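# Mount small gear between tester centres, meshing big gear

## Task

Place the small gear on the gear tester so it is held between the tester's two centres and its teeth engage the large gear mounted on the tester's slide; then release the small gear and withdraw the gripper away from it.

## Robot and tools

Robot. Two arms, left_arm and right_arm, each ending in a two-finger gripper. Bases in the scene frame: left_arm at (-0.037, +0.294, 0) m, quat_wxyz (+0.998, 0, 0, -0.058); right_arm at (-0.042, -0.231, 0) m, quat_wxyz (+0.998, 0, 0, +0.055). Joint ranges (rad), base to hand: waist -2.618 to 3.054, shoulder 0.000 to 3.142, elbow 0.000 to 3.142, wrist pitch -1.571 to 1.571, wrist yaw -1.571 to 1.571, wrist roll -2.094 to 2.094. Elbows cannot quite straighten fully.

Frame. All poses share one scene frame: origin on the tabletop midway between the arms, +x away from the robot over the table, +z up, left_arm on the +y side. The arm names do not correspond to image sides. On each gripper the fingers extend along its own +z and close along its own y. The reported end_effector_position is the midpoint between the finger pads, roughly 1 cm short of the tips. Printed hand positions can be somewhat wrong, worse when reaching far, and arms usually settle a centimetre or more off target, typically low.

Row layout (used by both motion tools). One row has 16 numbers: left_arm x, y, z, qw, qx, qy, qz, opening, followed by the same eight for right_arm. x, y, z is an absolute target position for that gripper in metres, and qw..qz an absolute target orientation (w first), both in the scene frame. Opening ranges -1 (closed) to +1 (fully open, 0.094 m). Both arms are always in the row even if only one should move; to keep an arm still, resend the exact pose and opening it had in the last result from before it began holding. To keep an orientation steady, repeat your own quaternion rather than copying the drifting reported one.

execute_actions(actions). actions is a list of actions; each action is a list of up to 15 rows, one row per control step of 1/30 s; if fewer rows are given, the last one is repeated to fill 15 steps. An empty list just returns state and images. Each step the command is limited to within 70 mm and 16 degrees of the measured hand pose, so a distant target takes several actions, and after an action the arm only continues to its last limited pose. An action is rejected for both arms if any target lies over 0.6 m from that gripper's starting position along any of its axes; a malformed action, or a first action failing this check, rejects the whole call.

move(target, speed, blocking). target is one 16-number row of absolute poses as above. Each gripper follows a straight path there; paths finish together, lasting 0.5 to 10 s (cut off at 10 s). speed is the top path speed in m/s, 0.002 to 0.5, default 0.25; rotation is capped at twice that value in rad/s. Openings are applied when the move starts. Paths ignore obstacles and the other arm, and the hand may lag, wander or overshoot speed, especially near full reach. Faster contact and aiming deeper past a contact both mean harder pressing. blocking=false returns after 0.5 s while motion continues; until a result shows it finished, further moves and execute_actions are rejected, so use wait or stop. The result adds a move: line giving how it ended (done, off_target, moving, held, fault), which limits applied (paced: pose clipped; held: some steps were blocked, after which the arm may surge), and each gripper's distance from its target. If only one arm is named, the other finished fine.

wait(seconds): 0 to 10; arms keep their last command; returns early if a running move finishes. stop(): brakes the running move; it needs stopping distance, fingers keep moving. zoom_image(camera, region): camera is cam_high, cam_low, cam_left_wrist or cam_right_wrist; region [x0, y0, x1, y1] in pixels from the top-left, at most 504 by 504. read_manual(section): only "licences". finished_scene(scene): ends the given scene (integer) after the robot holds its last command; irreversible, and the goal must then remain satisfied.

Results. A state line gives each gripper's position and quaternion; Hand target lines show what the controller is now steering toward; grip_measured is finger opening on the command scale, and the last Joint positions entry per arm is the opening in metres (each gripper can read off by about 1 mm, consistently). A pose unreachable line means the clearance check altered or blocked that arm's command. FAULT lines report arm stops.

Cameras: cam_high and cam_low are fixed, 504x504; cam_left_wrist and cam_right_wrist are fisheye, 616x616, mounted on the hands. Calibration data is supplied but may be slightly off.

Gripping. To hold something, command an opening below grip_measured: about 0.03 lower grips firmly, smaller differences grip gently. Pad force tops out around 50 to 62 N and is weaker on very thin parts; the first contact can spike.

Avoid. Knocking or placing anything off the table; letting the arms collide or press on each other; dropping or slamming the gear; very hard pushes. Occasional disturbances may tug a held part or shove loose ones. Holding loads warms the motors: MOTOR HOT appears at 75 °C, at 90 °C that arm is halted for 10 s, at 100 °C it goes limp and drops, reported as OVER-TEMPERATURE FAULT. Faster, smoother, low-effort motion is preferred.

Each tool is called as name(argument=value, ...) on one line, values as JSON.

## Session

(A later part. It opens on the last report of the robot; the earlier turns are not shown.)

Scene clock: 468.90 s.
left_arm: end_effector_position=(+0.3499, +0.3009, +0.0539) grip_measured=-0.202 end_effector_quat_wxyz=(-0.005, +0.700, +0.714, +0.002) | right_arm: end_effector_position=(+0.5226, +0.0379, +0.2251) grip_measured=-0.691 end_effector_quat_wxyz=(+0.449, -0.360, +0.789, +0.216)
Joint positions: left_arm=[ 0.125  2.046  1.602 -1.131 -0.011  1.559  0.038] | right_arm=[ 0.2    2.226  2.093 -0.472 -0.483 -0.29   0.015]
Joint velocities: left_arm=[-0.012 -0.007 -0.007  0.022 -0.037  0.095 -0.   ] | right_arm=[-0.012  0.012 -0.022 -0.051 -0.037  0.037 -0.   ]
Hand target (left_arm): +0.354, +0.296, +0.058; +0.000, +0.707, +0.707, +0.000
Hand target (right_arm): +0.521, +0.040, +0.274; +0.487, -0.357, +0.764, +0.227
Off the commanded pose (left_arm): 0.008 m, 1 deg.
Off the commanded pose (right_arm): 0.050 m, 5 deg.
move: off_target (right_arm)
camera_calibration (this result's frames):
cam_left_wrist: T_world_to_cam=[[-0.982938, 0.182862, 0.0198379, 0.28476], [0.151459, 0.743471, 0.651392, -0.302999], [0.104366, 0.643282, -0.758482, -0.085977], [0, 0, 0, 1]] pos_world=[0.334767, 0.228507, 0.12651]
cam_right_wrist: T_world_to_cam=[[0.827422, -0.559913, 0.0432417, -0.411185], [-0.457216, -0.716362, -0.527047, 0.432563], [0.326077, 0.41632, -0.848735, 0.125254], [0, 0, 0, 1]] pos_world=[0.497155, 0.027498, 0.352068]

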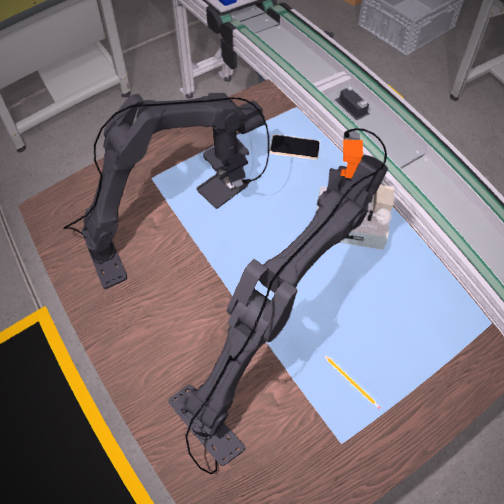

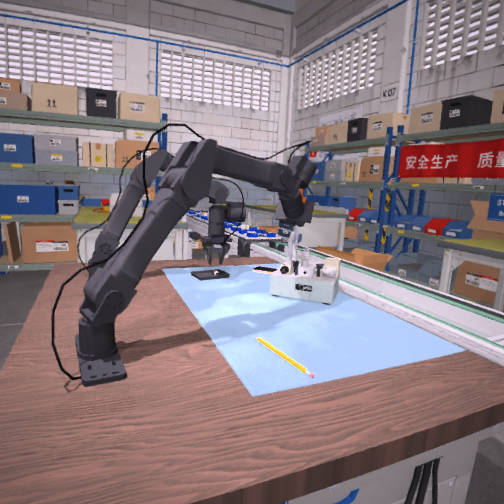

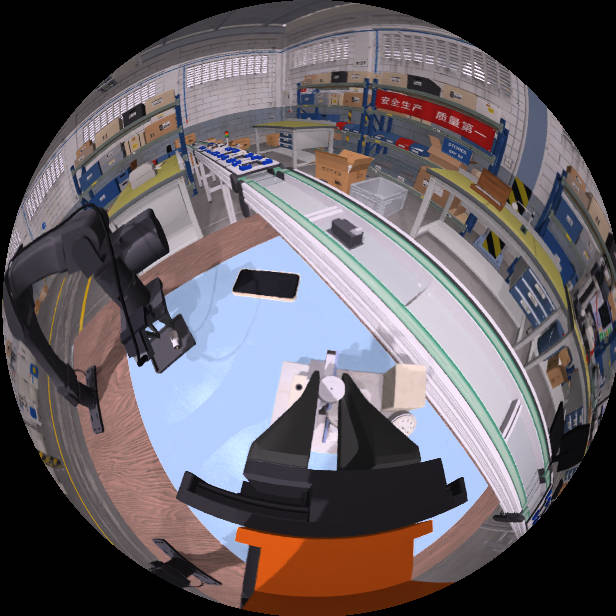

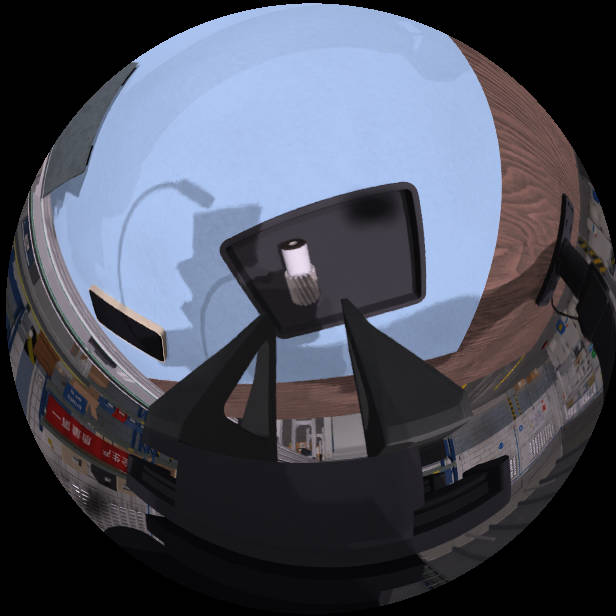

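move(target=[0.354, 0.296, 0.058, 0, 0.7071, 0.7071, 0, -0.2, 0.522, 0.040, 0.222, 0.4870, -0.3564, 0.7644, 0.2271, -0.715], speed=0.05)

zoom_image(camera="cam_right_wrist", region=[240, 210, 380, 350])

Scene clock: 481.60 s.
left_arm: end_effector_position=(+0.3499, +0.3009, +0.0539) grip_measured=-0.202 end_effector_quat_wxyz=(-0.005, +0.701, +0.714, +0.002) | right_arm: end_effector_position=(+0.5234, +0.0391, +0.2125) grip_measured=-0.691 end_effector_quat_wxyz=(+0.478, -0.360, +0.771, +0.220)
Joint positions: left_arm=[ 0.125  2.046  1.602 -1.131 -0.011  1.562  0.038] | right_arm=[ 0.198  2.187  1.922 -0.269 -0.496 -0.28   0.015]
Joint velocities: left_arm=[ 0.012  0.007 -0.002  0.022  0.051  0.051 -0.001] | right_arm=[-0.007 -0.017 -0.012  0.007 -0.007 -0.022 -0.   ]
Hand target (left_arm): +0.354, +0.296, +0.058; +0.000, +0.707, +0.707, +0.000
Hand target (right_arm): +0.522, +0.040, +0.222; +0.487, -0.357, +0.765, +0.227
Off the commanded pose (left_arm): 0.008 m, 1 deg.
Off the commanded pose (right_arm): 0.010 m, 2 deg.
move: done
camera_calibration (this result's frames):
cam_left_wrist: T_world_to_cam=[[-0.982446, 0.185486, 0.0198649, 0.283797], [0.153463, 0.743071, 0.651379, -0.30358], [0.106061, 0.642993, -0.758493, -0.0864823], [0, 0, 0, 1]] pos_world=[0.334576, 0.228548, 0.126511]
cam_right_wrist: T_world_to_cam=[[0.826355, -0.558343, 0.0734177, -0.416552], [-0.421294, -0.699435, -0.577324, 0.418288], [0.373695, 0.446144, -0.813208, 0.0801414], [0, 0, 0, 1]] pos_world=[0.490493, 0.024232, 0.337242]

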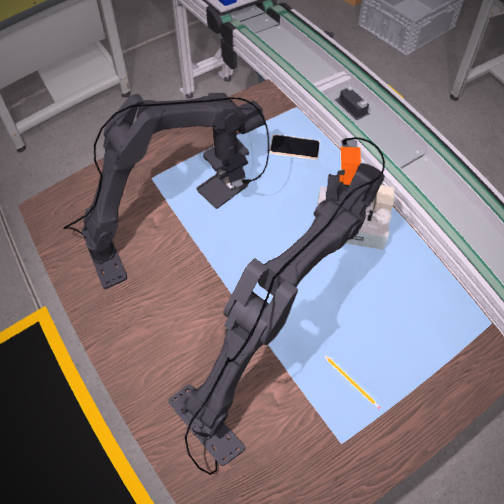

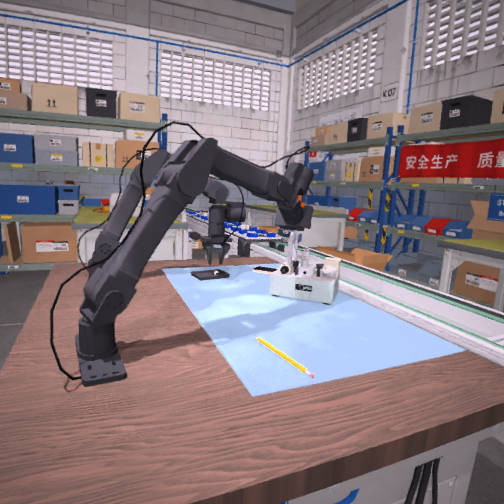

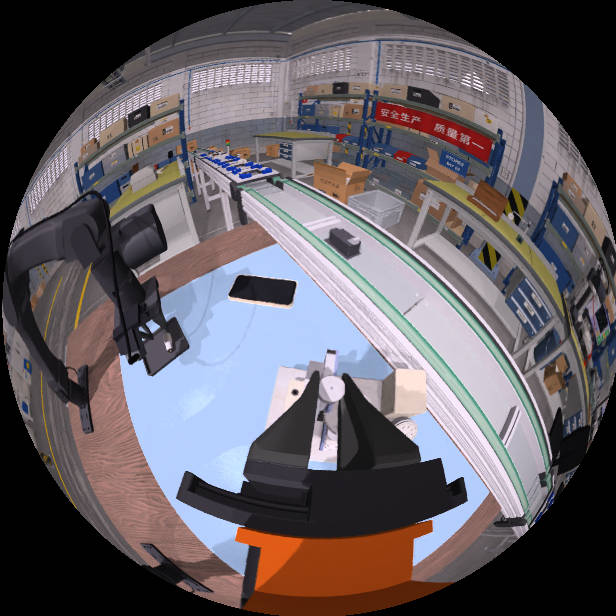

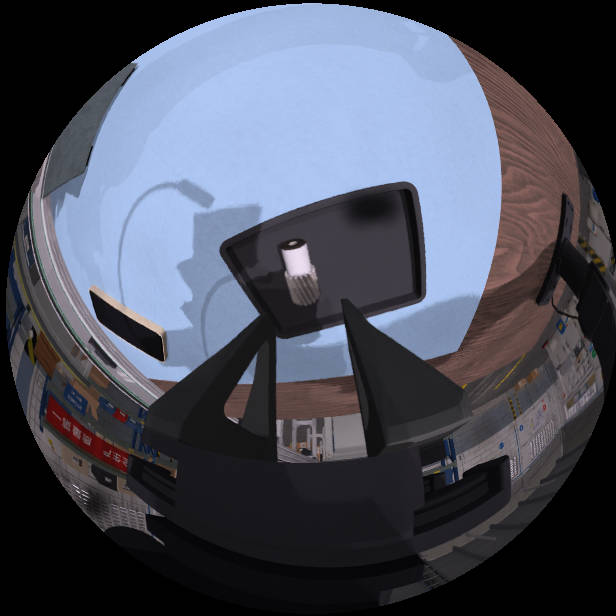

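Region (240, 210, 380, 350) of cam_right_wrist's 616x616 image, scaled by 3.600, with more detail than that image has.

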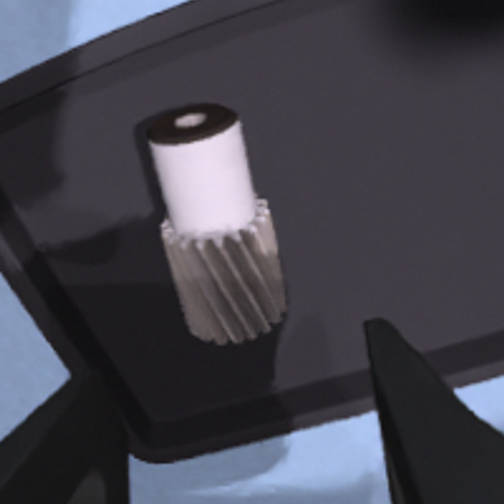

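move(target=[0.350, 0.2885, 0.020, 0, 0.7071, 0.7071, 0, -0.2, 0.522, 0.040, 0.222, 0.4870, -0.3564, 0.7644, 0.2271, -0.715], speed=0.08)

zoom_image(camera="cam_right_wrist", region=[240, 250, 380, 390])

Scene clock: 504.83 s.
left_arm: end_effector_position=(+0.3564, +0.2934, +0.0280) grip_measured=-0.202 end_effector_quat_wxyz=(+0.005, +0.707, +0.707, +0.013) | right_arm: end_effector_position=(+0.5235, +0.0390, +0.2127) grip_measured=-0.691 end_effector_quat_wxyz=(+0.478, -0.360, +0.770, +0.220)
Joint positions: left_arm=[ 0.105  2.067  1.527 -1.005 -0.011  1.562  0.038] | right_arm=[ 0.197  2.186  1.922 -0.267 -0.497 -0.28   0.015]
Joint velocities: left_arm=[-0.022 -0.007  0.002  0.022  0.037 -0.051 -0.   ] | right_arm=[ 0.002 -0.007 -0.007  0.007 -0.11  -0.066 -0.   ]
Hand target (left_arm): +0.350, +0.289, +0.020; -0.000, +0.707, +0.707, +0.000
Hand target (right_arm): +0.522, +0.040, +0.222; +0.487, -0.357, +0.764, +0.227
Off the commanded pose (left_arm): 0.011 m, 2 deg.
Off the commanded pose (right_arm): 0.009 m, 2 deg.
move: off_target (left_arm)
camera_calibration (this result's frames):
cam_left_wrist: T_world_to_cam=[[-0.978805, 0.204565, -0.00969504, 0.286057], [0.148191, 0.740149, 0.655911, -0.279436], [0.141352, 0.640572, -0.754776, -0.113944], [0, 0, 0, 1]] pos_world=[0.33751, 0.221297, 0.100057]
cam_right_wrist: T_world_to_cam=[[0.826438, -0.558167, 0.0738224, -0.41681], [-0.420539, -0.699137, -0.578234, 0.418153], [0.374364, 0.446829, -0.812524, 0.0798217], [0, 0, 0, 1]] pos_world=[0.490435, 0.0240295, 0.337417]

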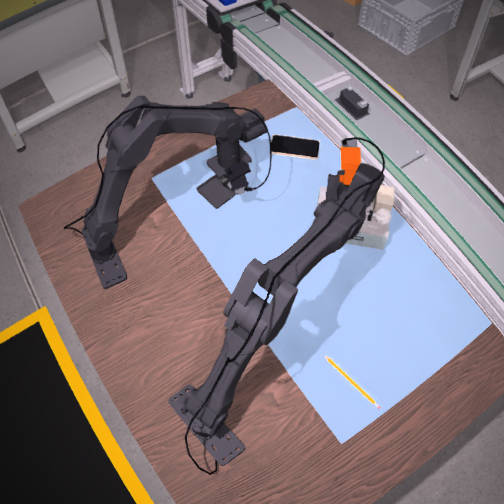

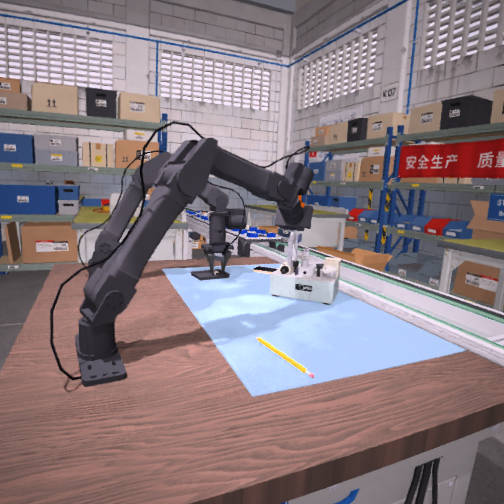

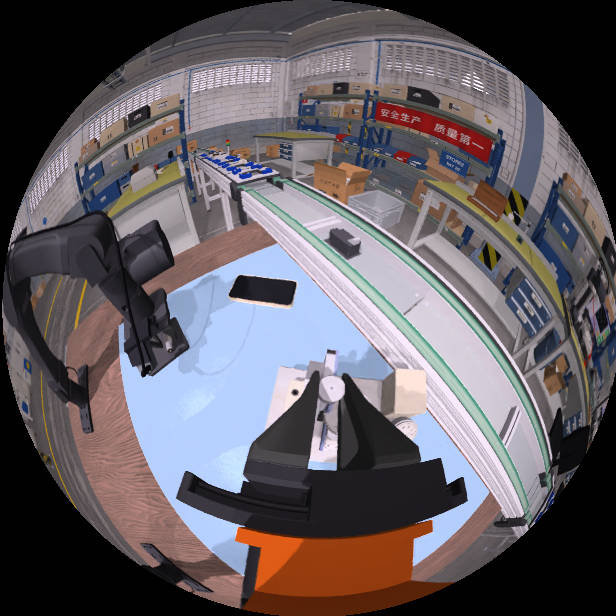

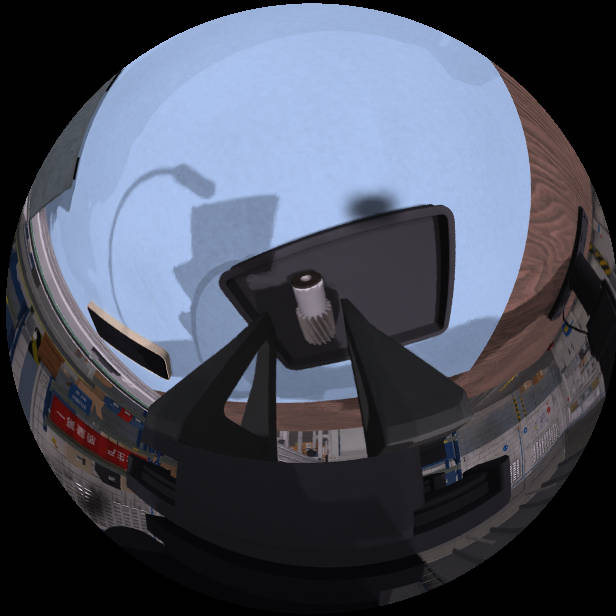

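Region (240, 250, 380, 390) of cam_right_wrist's 616x616 image, scaled by 3.600, with more detail than that image has.

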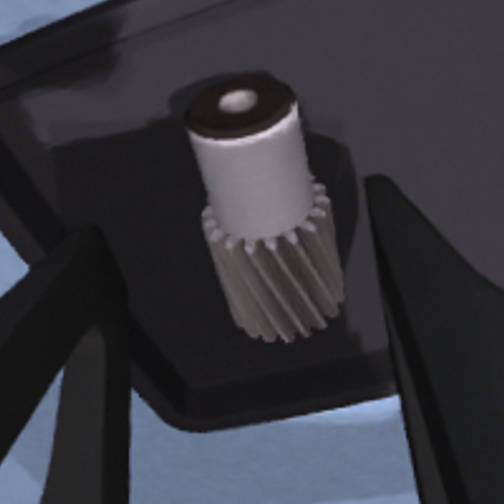

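move(target=[0.345, 0.2885, 0.013, 0, 0.7071, 0.7071, 0, -0.2, 0.522, 0.040, 0.222, 0.4870, -0.3564, 0.7644, 0.2271, -0.715], speed=0.04)

zoom_image(camera="cam_right_wrist", region=[240, 250, 380, 390])

Scene clock: 510.47 s.
left_arm: end_effector_position=(+0.3510, +0.2934, +0.0181) grip_measured=-0.202 end_effector_quat_wxyz=(+0.002, +0.707, +0.707, +0.010) | right_arm: end_effector_position=(+0.5235, +0.0390, +0.2127) grip_measured=-0.691 end_effector_quat_wxyz=(+0.478, -0.360, +0.770, +0.220)
Joint positions: left_arm=[ 0.105  2.067  1.486 -0.973 -0.011  1.562  0.038] | right_arm=[ 0.197  2.186  1.922 -0.267 -0.497 -0.28   0.015]
Joint velocities: left_arm=[-0.002 -0.007  0.002  0.051  0.007  0.022  0.   ] | right_arm=[ 0.002 -0.002 -0.002  0.007  0.095 -0.037  0.   ]
Hand target (left_arm): +0.345, +0.289, +0.013; -0.000, +0.707, +0.707, -0.000
Hand target (right_arm): +0.522, +0.040, +0.222; +0.487, -0.357, +0.765, +0.227
Off the commanded pose (left_arm): 0.009 m, 1 deg.
Off the commanded pose (right_arm): 0.009 m, 2 deg.
move: done
camera_calibration (this result's frames):
cam_left_wrist: T_world_to_cam=[[-0.978852, 0.204566, -0.0010887, 0.280475], [0.15394, 0.740089, 0.654653, -0.274149], [0.134725, 0.640641, -0.755929, -0.118361], [0, 0, 0, 1]] pos_world=[0.332692, 0.221346, 0.0903048]
cam_right_wrist: T_world_to_cam=[[0.826438, -0.558167, 0.0738224, -0.41681], [-0.420539, -0.699137, -0.578234, 0.418153], [0.374364, 0.446829, -0.812524, 0.0798217], [0, 0, 0, 1]] pos_world=[0.490435, 0.0240295, 0.337417]

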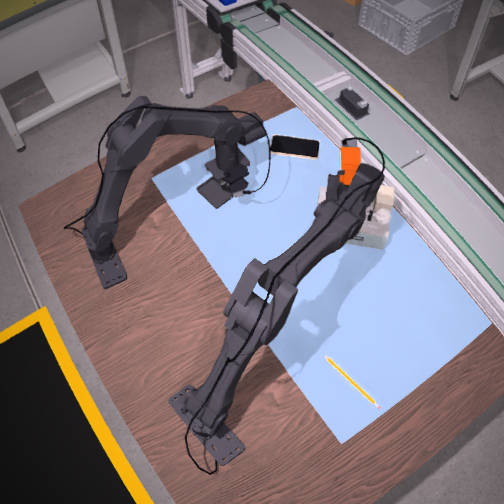

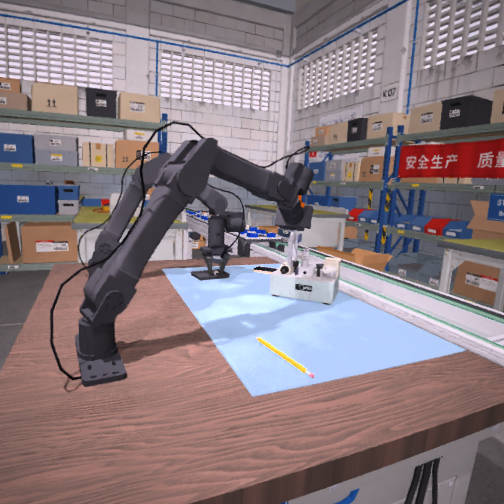

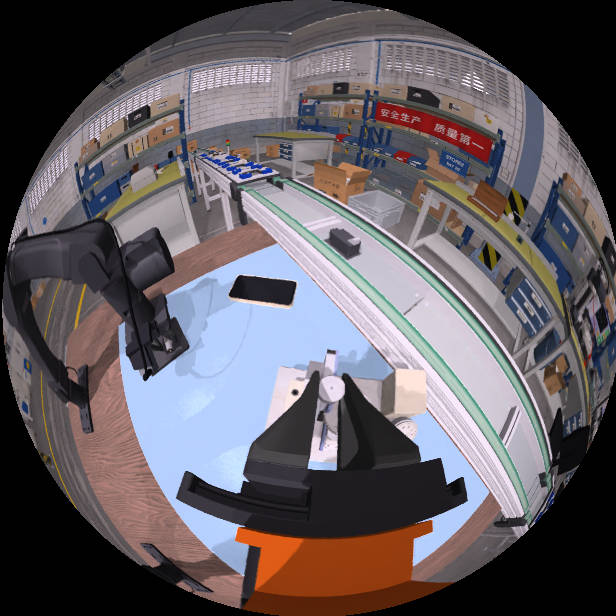

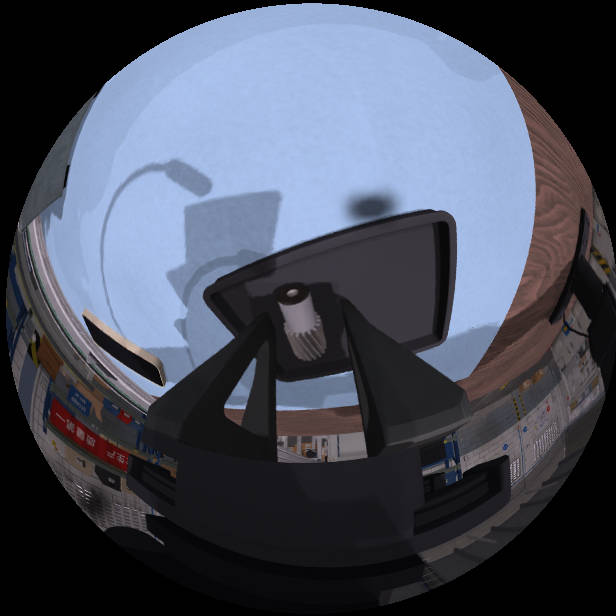

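Region (240, 250, 380, 390) of cam_right_wrist's 616x616 image, scaled by 3.600, with more detail than that image has.

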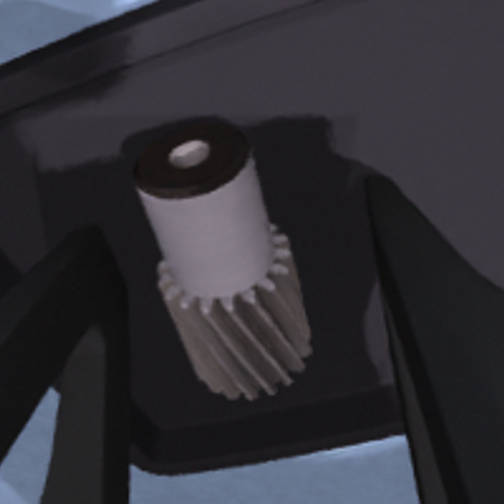

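execute_actions(actions=[[[0.345, 0.2885, 0.013, 0, 0.7071, 0.7071, 0, -0.3, 0.522, 0.040, 0.222, 0.4870, -0.3564, 0.7644, 0.2271, -0.715],[0.345, 0.2885, 0.013, 0, 0.7071, 0.7071, 0, -0.4, 0.522, 0.040, 0.222, 0.4870, -0.3564, 0.7644, 0.2271, -0.715],[0.345, 0.2885, 0.013, 0, 0.7071, 0.7071, 0, -0.46, 0.522, 0.040, 0.222, 0.4870, -0.3564, 0.7644, 0.2271, -0.715],[0.345, 0.2885, 0.013, 0, 0.7071, 0.7071, 0, -0.50, 0.522, 0.040, 0.222, 0.4870, -0.3564, 0.7644, 0.2271, -0.715],[0.345, 0.2885, 0.013, 0, 0.7071, 0.7071, 0, -0.53, 0.522, 0.040, 0.222, 0.4870, -0.3564, 0.7644, 0.2271, -0.715],[0.345, 0.2885, 0.013, 0, 0.7071, 0.7071, 0, -0.56, 0.522, 0.040, 0.222, 0.4870, -0.3564, 0.7644, 0.2271, -0.715],[0.345, 0.2885, 0.013, 0, 0.7071, 0.7071, 0, -0.58, 0.522, 0.040, 0.222, 0.4870, -0.3564, 0.7644, 0.2271, -0.715],[0.345, 0.2885, 0.013, 0, 0.7071, 0.7071, 0, -0.60, 0.522, 0.040, 0.222, 0.4870, -0.3564, 0.7644, 0.2271, -0.715],[0.345, 0.2885, 0.013, 0, 0.7071, 0.7071, 0, -0.62, 0.522, 0.040, 0.222, 0.4870, -0.3564, 0.7644, 0.2271, -0.715],[0.345, 0.2885, 0.013, 0, 0.7071, 0.7071, 0, -0.64, 0.522, 0.040, 0.222, 0.4870, -0.3564, 0.7644, 0.2271, -0.715],[0.345, 0.2885, 0.013, 0, 0.7071, 0.7071, 0, -0.655, 0.522, 0.040, 0.222, 0.4870, -0.3564, 0.7644, 0.2271, -0.715],[0.345, 0.2885, 0.013, 0, 0.7071, 0.7071, 0, -0.67, 0.522, 0.040, 0.222, 0.4870, -0.3564, 0.7644, 0.2271, -0.715]]])

move(target=[0.35, 0.285, 0.08, 0, 0.7071, 0.7071, 0, -0.67, 0.522, 0.040, 0.222, 0.4870, -0.3564, 0.7644, 0.2271, -0.715], speed=0.15)

Scene clock: 526.67 s.
left_arm: end_effector_position=(+0.3518, +0.2934, +0.0181) grip_measured=-0.641 end_effector_quat_wxyz=(+0.003, +0.707, +0.707, +0.011) | right_arm: end_effector_position=(+0.5235, +0.0390, +0.2127) grip_measured=-0.691 end_effector_quat_wxyz=(+0.478, -0.360, +0.770, +0.220)
Joint positions: left_arm=[ 0.105  2.067  1.486 -0.969 -0.011  1.562  0.017] | right_arm=[ 0.197  2.186  1.922 -0.267 -0.497 -0.28   0.015]
Joint velocities: left_arm=[-0.007  0.012 -0.002 -0.081  0.051 -0.051 -0.001] | right_arm=[ 0.002 -0.007  0.017 -0.022 -0.037  0.022 -0.   ]
Hand target (left_arm): +0.345, +0.289, +0.013; -0.000, +0.707, +0.707, -0.000
Hand target (right_arm): +0.522, +0.040, +0.222; +0.487, -0.357, +0.764, +0.227
Off the commanded pose (left_arm): 0.010 m, 1 deg.
Off the commanded pose (right_arm): 0.009 m, 2 deg.
camera_calibration (this result's frames):
cam_left_wrist: T_world_to_cam=[[-0.978843, 0.204566, -0.00445645, 0.281369], [0.151691, 0.740113, 0.655151, -0.273509], [0.13732, 0.640614, -0.755485, -0.119372], [0, 0, 0, 1]] pos_world=[0.333297, 0.22134, 0.0902595]
cam_right_wrist: T_world_to_cam=[[0.826438, -0.558167, 0.0738224, -0.41681], [-0.420539, -0.699137, -0.578234, 0.418153], [0.374364, 0.446829, -0.812524, 0.0798217], [0, 0, 0, 1]] pos_world=[0.490435, 0.0240295, 0.337417]

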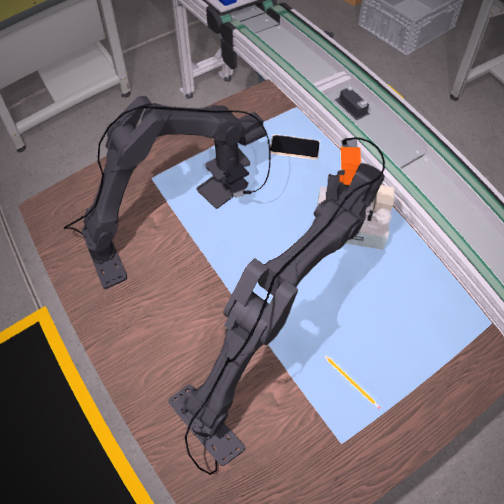

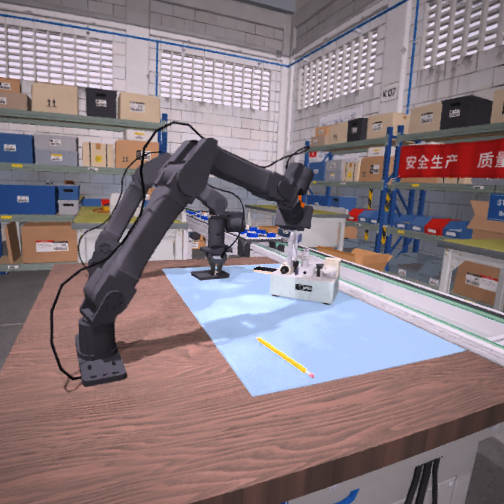

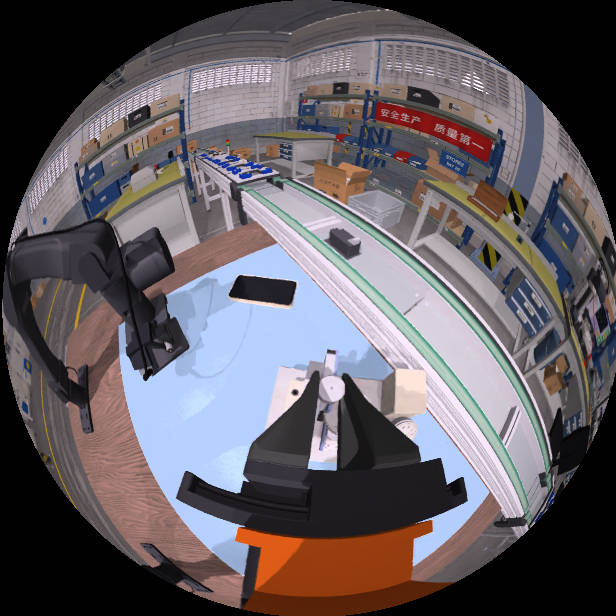

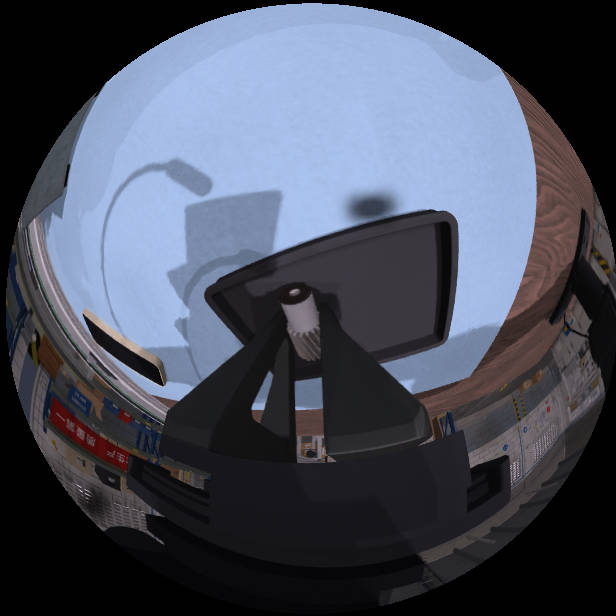

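Scene clock: 527.73 s.
left_arm: end_effector_position=(+0.3482, +0.2902, +0.0724) grip_measured=-0.641 end_effector_quat_wxyz=(-0.007, +0.708, +0.706, +0.001) | right_arm: end_effector_position=(+0.5234, +0.0390, +0.2127) grip_measured=-0.691 end_effector_quat_wxyz=(+0.478, -0.360, +0.770, +0.220)
Joint positions: left_arm=[ 0.097  2.032  1.655 -1.204 -0.011  1.555  0.017] | right_arm=[ 0.197  2.186  1.922 -0.267 -0.497 -0.28   0.015]
Joint velocities: left_arm=[ 0.007  0.002 -0.002 -0.022  0.007 -0.037  0.   ] | right_arm=[ 0.002  0.007  0.017  0.022  0.007  0.037 -0.   ]
Hand target (left_arm): +0.350, +0.285, +0.080; +0.000, +0.707, +0.707, +0.000
Hand target (right_arm): +0.522, +0.040, +0.222; +0.487, -0.357, +0.764, +0.227
Off the commanded pose (left_arm): 0.009 m, 1 deg.
Off the commanded pose (right_arm): 0.009 m, 2 deg.
move: done
camera_calibration (this result's frames):
cam_left_wrist: T_world_to_cam=[[-0.97822, 0.206055, 0.0250399, 0.275895], [0.172445, 0.739605, 0.650574, -0.312917], [0.115534, 0.640723, -0.75903, -0.0679869], [0, 0, 0, 1]] pos_world=[0.331702, 0.218147, 0.145064]
cam_right_wrist: T_world_to_cam=[[0.826625, -0.557909, 0.0736711, -0.416824], [-0.420343, -0.699169, -0.578339, 0.418099], [0.374169, 0.447102, -0.812464, 0.0799084], [0, 0, 0, 1]] pos_world=[0.490403, 0.0240441, 0.337433]

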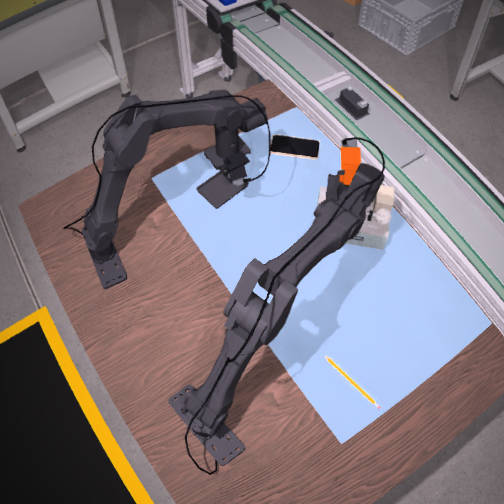

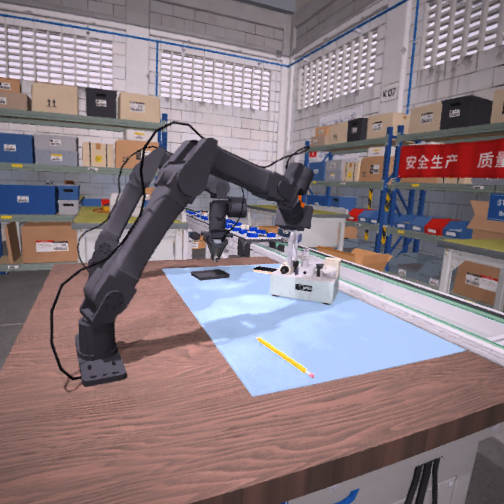

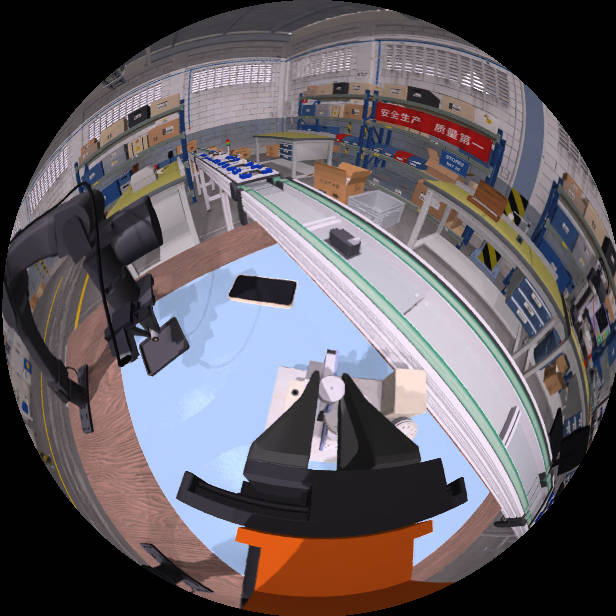

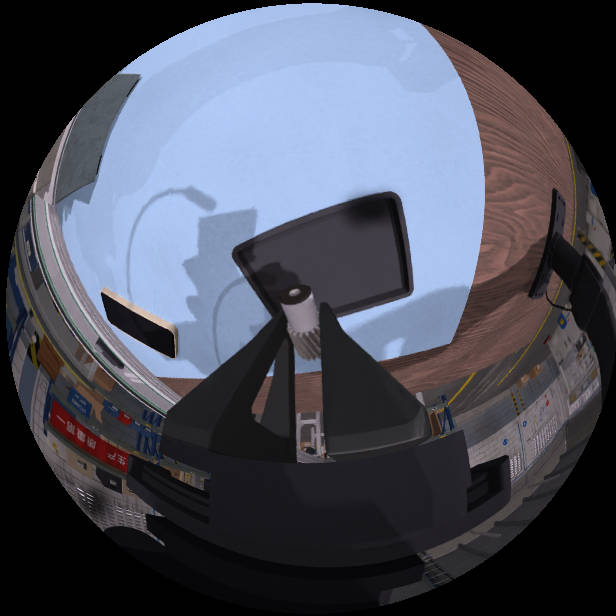

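move(target=[0.467, 0.094, 0.148, 0.6533, 0.2706, 0.6533, -0.2706, -0.67, 0.522, 0.040, 0.222, 0.4870, -0.3564, 0.7644, 0.2271, -0.715], speed=0.4)

Scene clock: 549.53 s.
left_arm: end_effector_position=(+0.4742, +0.0986, +0.1529) grip_measured=-0.641 end_effector_quat_wxyz=(+0.660, +0.277, +0.648, -0.260) | right_arm: end_effector_position=(+0.5234, +0.0390, +0.2127) grip_measured=-0.691 end_effector_quat_wxyz=(+0.478, -0.360, +0.770, +0.220)
Joint positions: left_arm=[-0.069  2.119  1.008  1.119  0.595  0.023  0.017] | right_arm=[ 0.197  2.186  1.922 -0.267 -0.497 -0.28   0.015]
Joint velocities: left_arm=[-0.007 -0.012 -0.007  0.095 -0.022 -0.081  0.001] | right_arm=[ 0.012  0.007 -0.007  0.037  0.037 -0.022 -0.001]
Hand target (left_arm): +0.472, +0.095, +0.145; +0.655, +0.272, +0.654, -0.266
Hand target (right_arm): +0.522, +0.040, +0.222; +0.487, -0.357, +0.764, +0.227
Off the commanded pose (left_arm): 0.010 m, 2 deg.
Off the commanded pose (right_arm): 0.009 m, 2 deg.
move: done
camera_calibration (this result's frames):
cam_left_wrist: T_world_to_cam=[[-0.692233, -0.683607, -0.231288, 0.42797], [-0.323871, 0.580675, -0.746944, 0.219417], [0.644919, -0.442152, -0.623363, -0.0636653], [0, 0, 0, 1]] pos_world=[0.408377, 0.137004, 0.22319]
cam_right_wrist: T_world_to_cam=[[0.826625, -0.557909, 0.0736711, -0.416824], [-0.420343, -0.699169, -0.578339, 0.418099], [0.374169, 0.447102, -0.812464, 0.0799084], [0, 0, 0, 1]] pos_world=[0.490403, 0.0240441, 0.337433]

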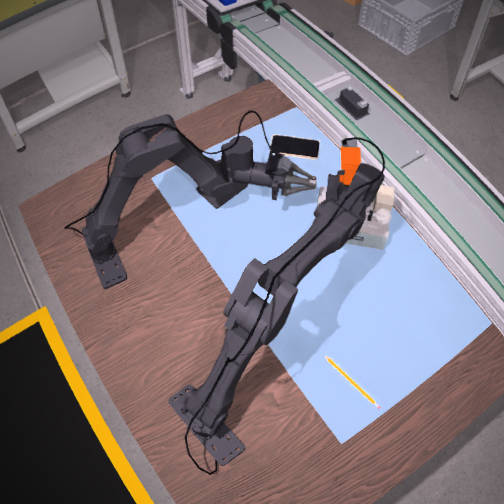

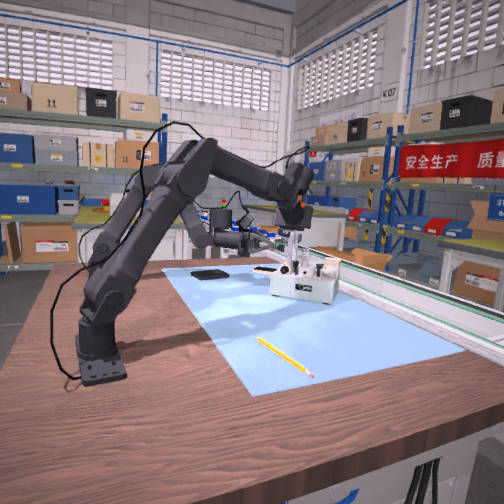

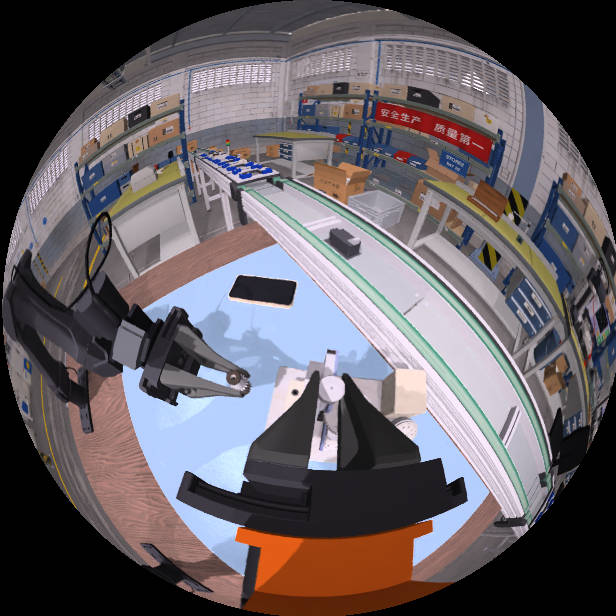

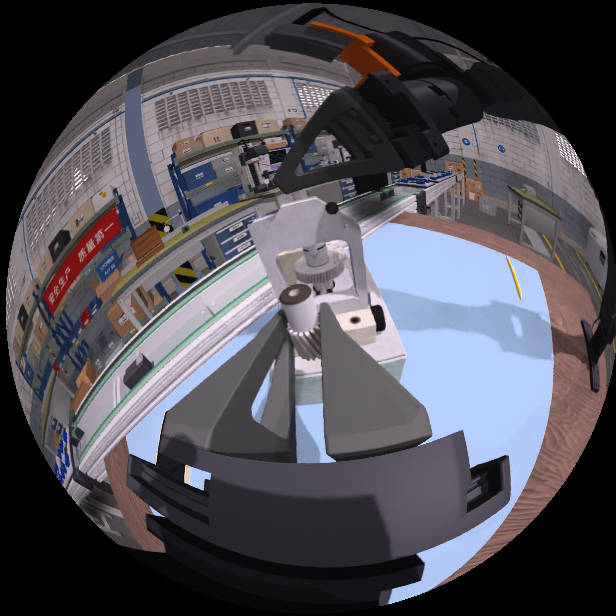

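zoom_image(camera="cam_right_wrist", region=[240, 170, 400, 370])

zoom_image(camera="cam_low", region=[230, 205, 350, 305])

zoom_image(camera="cam_left_wrist", region=[180, 320, 360, 450])

Region (240, 170, 400, 370) of cam_right_wrist's 616x616 image, scaled by 2.520, with more detail than that image has; it fills the left 403 columns of this view, and the rest is white.

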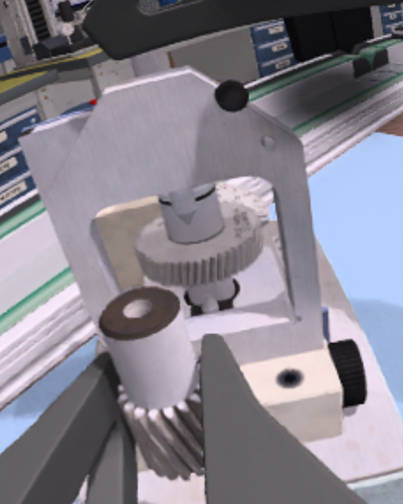

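Region (230, 205, 350, 305) of cam_low's 504x504 image, scaled by 4.200, with more detail than that image has.

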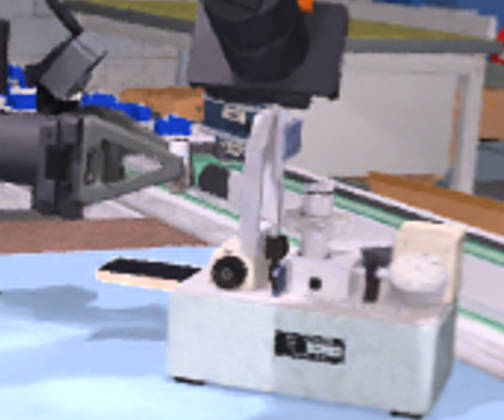

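Region (180, 320, 360, 450) of cam_left_wrist's 616x616 image, scaled by 2.800, with more detail than that image has.

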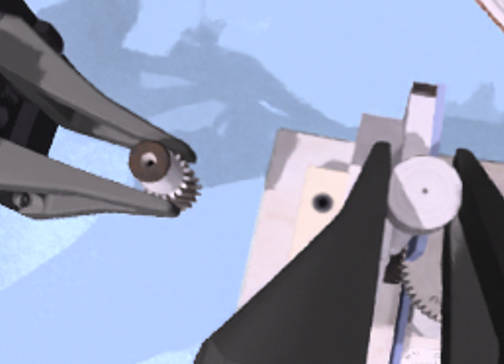

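zoom_image(camera="cam_right_wrist", region=[270, 230, 370, 330])

Region (270, 230, 370, 330) of cam_right_wrist's 616x616 image, scaled by 5.040, with more detail than that image has.

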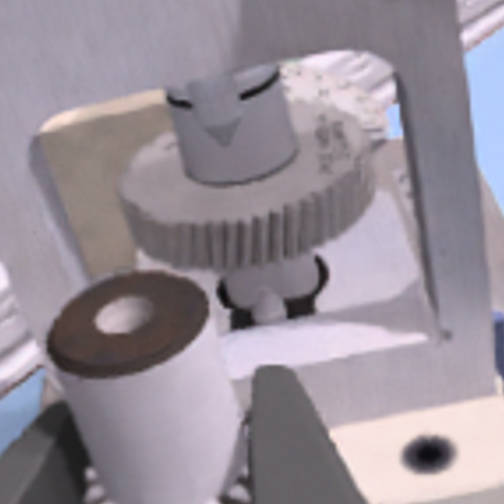

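move(target=[0.4965, 0.062, 0.146, 0.6533, 0.2706, 0.6533, -0.2706, -0.67, 0.522, 0.040, 0.222, 0.4870, -0.3564, 0.7644, 0.2271, -0.715], speed=0.06)

zoom_image(camera="cam_right_wrist", region=[230, 190, 400, 360])

Scene clock: 611.27 s.
left_arm: end_effector_position=(+0.4909, +0.0661, +0.1409) grip_measured=-0.641 end_effector_quat_wxyz=(+0.649, +0.276, +0.656, -0.268) | right_arm: end_effector_position=(+0.5234, +0.0390, +0.2127) grip_measured=-0.691 end_effector_quat_wxyz=(+0.478, -0.360, +0.770, +0.220)
Joint positions: left_arm=[-0.135  2.201  1.122  1.064  0.539  0.014  0.017] | right_arm=[ 0.197  2.186  1.922 -0.267 -0.497 -0.28   0.015]
Joint velocities: left_arm=[-0.017 -0.012  0.002  0.022  0.022  0.066  0.   ] | right_arm=[-0.007  0.012  0.017  0.007  0.007 -0.022  0.   ]
Hand target (left_arm): +0.496, +0.062, +0.146; +0.653, +0.271, +0.653, -0.270
Hand target (right_arm): +0.522, +0.040, +0.222; +0.487, -0.357, +0.764, +0.227
Off the commanded pose (left_arm): 0.009 m, 1 deg.
Off the commanded pose (right_arm): 0.009 m, 2 deg.
move: done
camera_calibration (this result's frames):
cam_left_wrist: T_world_to_cam=[[-0.705445, -0.677041, -0.209671, 0.417448], [-0.339958, 0.582798, -0.738089, 0.24122], [0.621912, -0.449402, -0.641298, -0.0820054], [0, 0, 0, 1]] pos_world=[0.427491, 0.105194, 0.212978]
cam_right_wrist: T_world_to_cam=[[0.826625, -0.557909, 0.0736711, -0.416824], [-0.420343, -0.699169, -0.578339, 0.418099], [0.374169, 0.447102, -0.812464, 0.0799084], [0, 0, 0, 1]] pos_world=[0.490403, 0.0240441, 0.337433]

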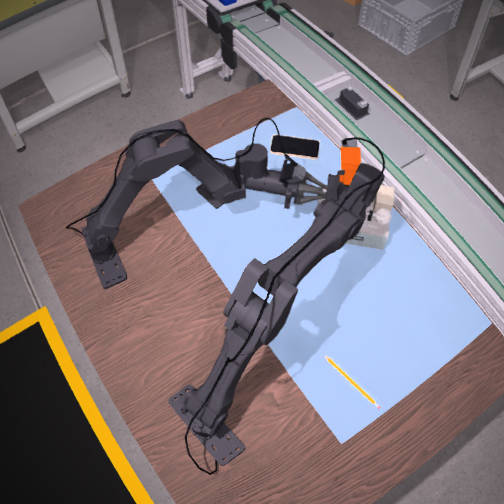

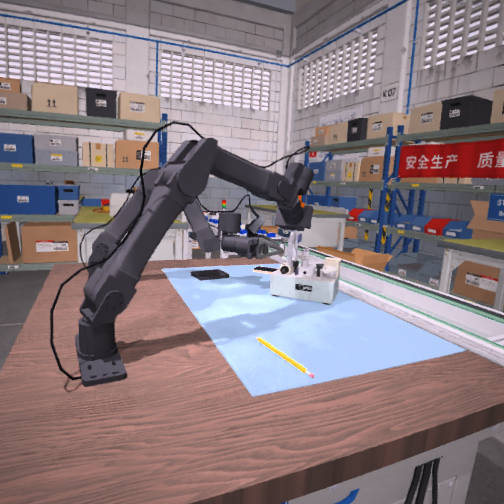

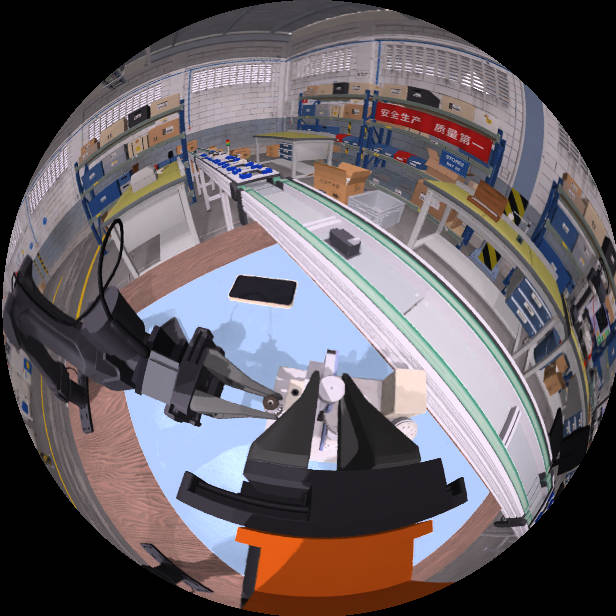

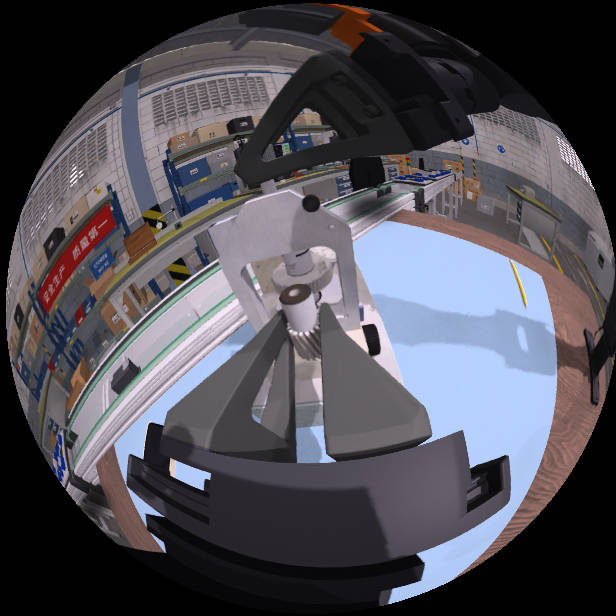

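Region (230, 190, 400, 360) of cam_right_wrist's 616x616 image, scaled by 2.965, with more detail than that image has.

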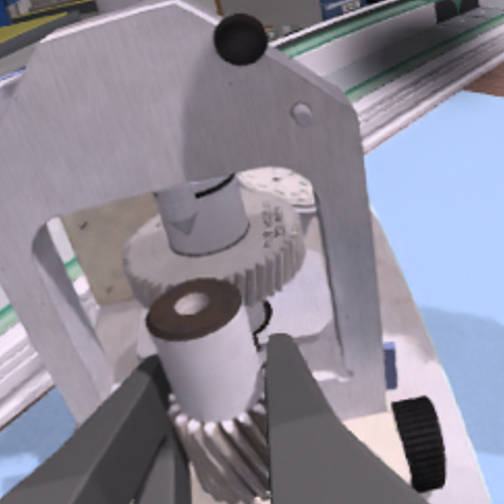

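zoom_image(camera="cam_right_wrist", region=[260, 235, 340, 315])

zoom_image(camera="cam_low", region=[250, 215, 330, 285])

Region (260, 235, 340, 315) of cam_right_wrist's 616x616 image, scaled by 6.300, with more detail than that image has.

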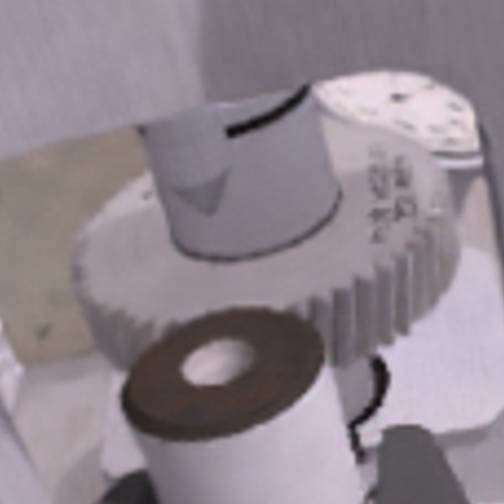

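Region (250, 215, 330, 285) of cam_low's 504x504 image, scaled by 6.300, with more detail than that image has; it fills the top 441 rows of this view, and the rest is white.

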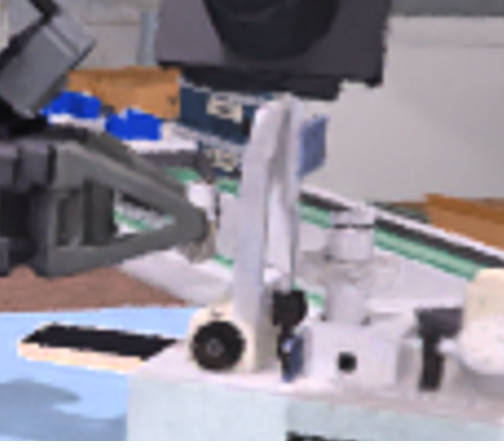

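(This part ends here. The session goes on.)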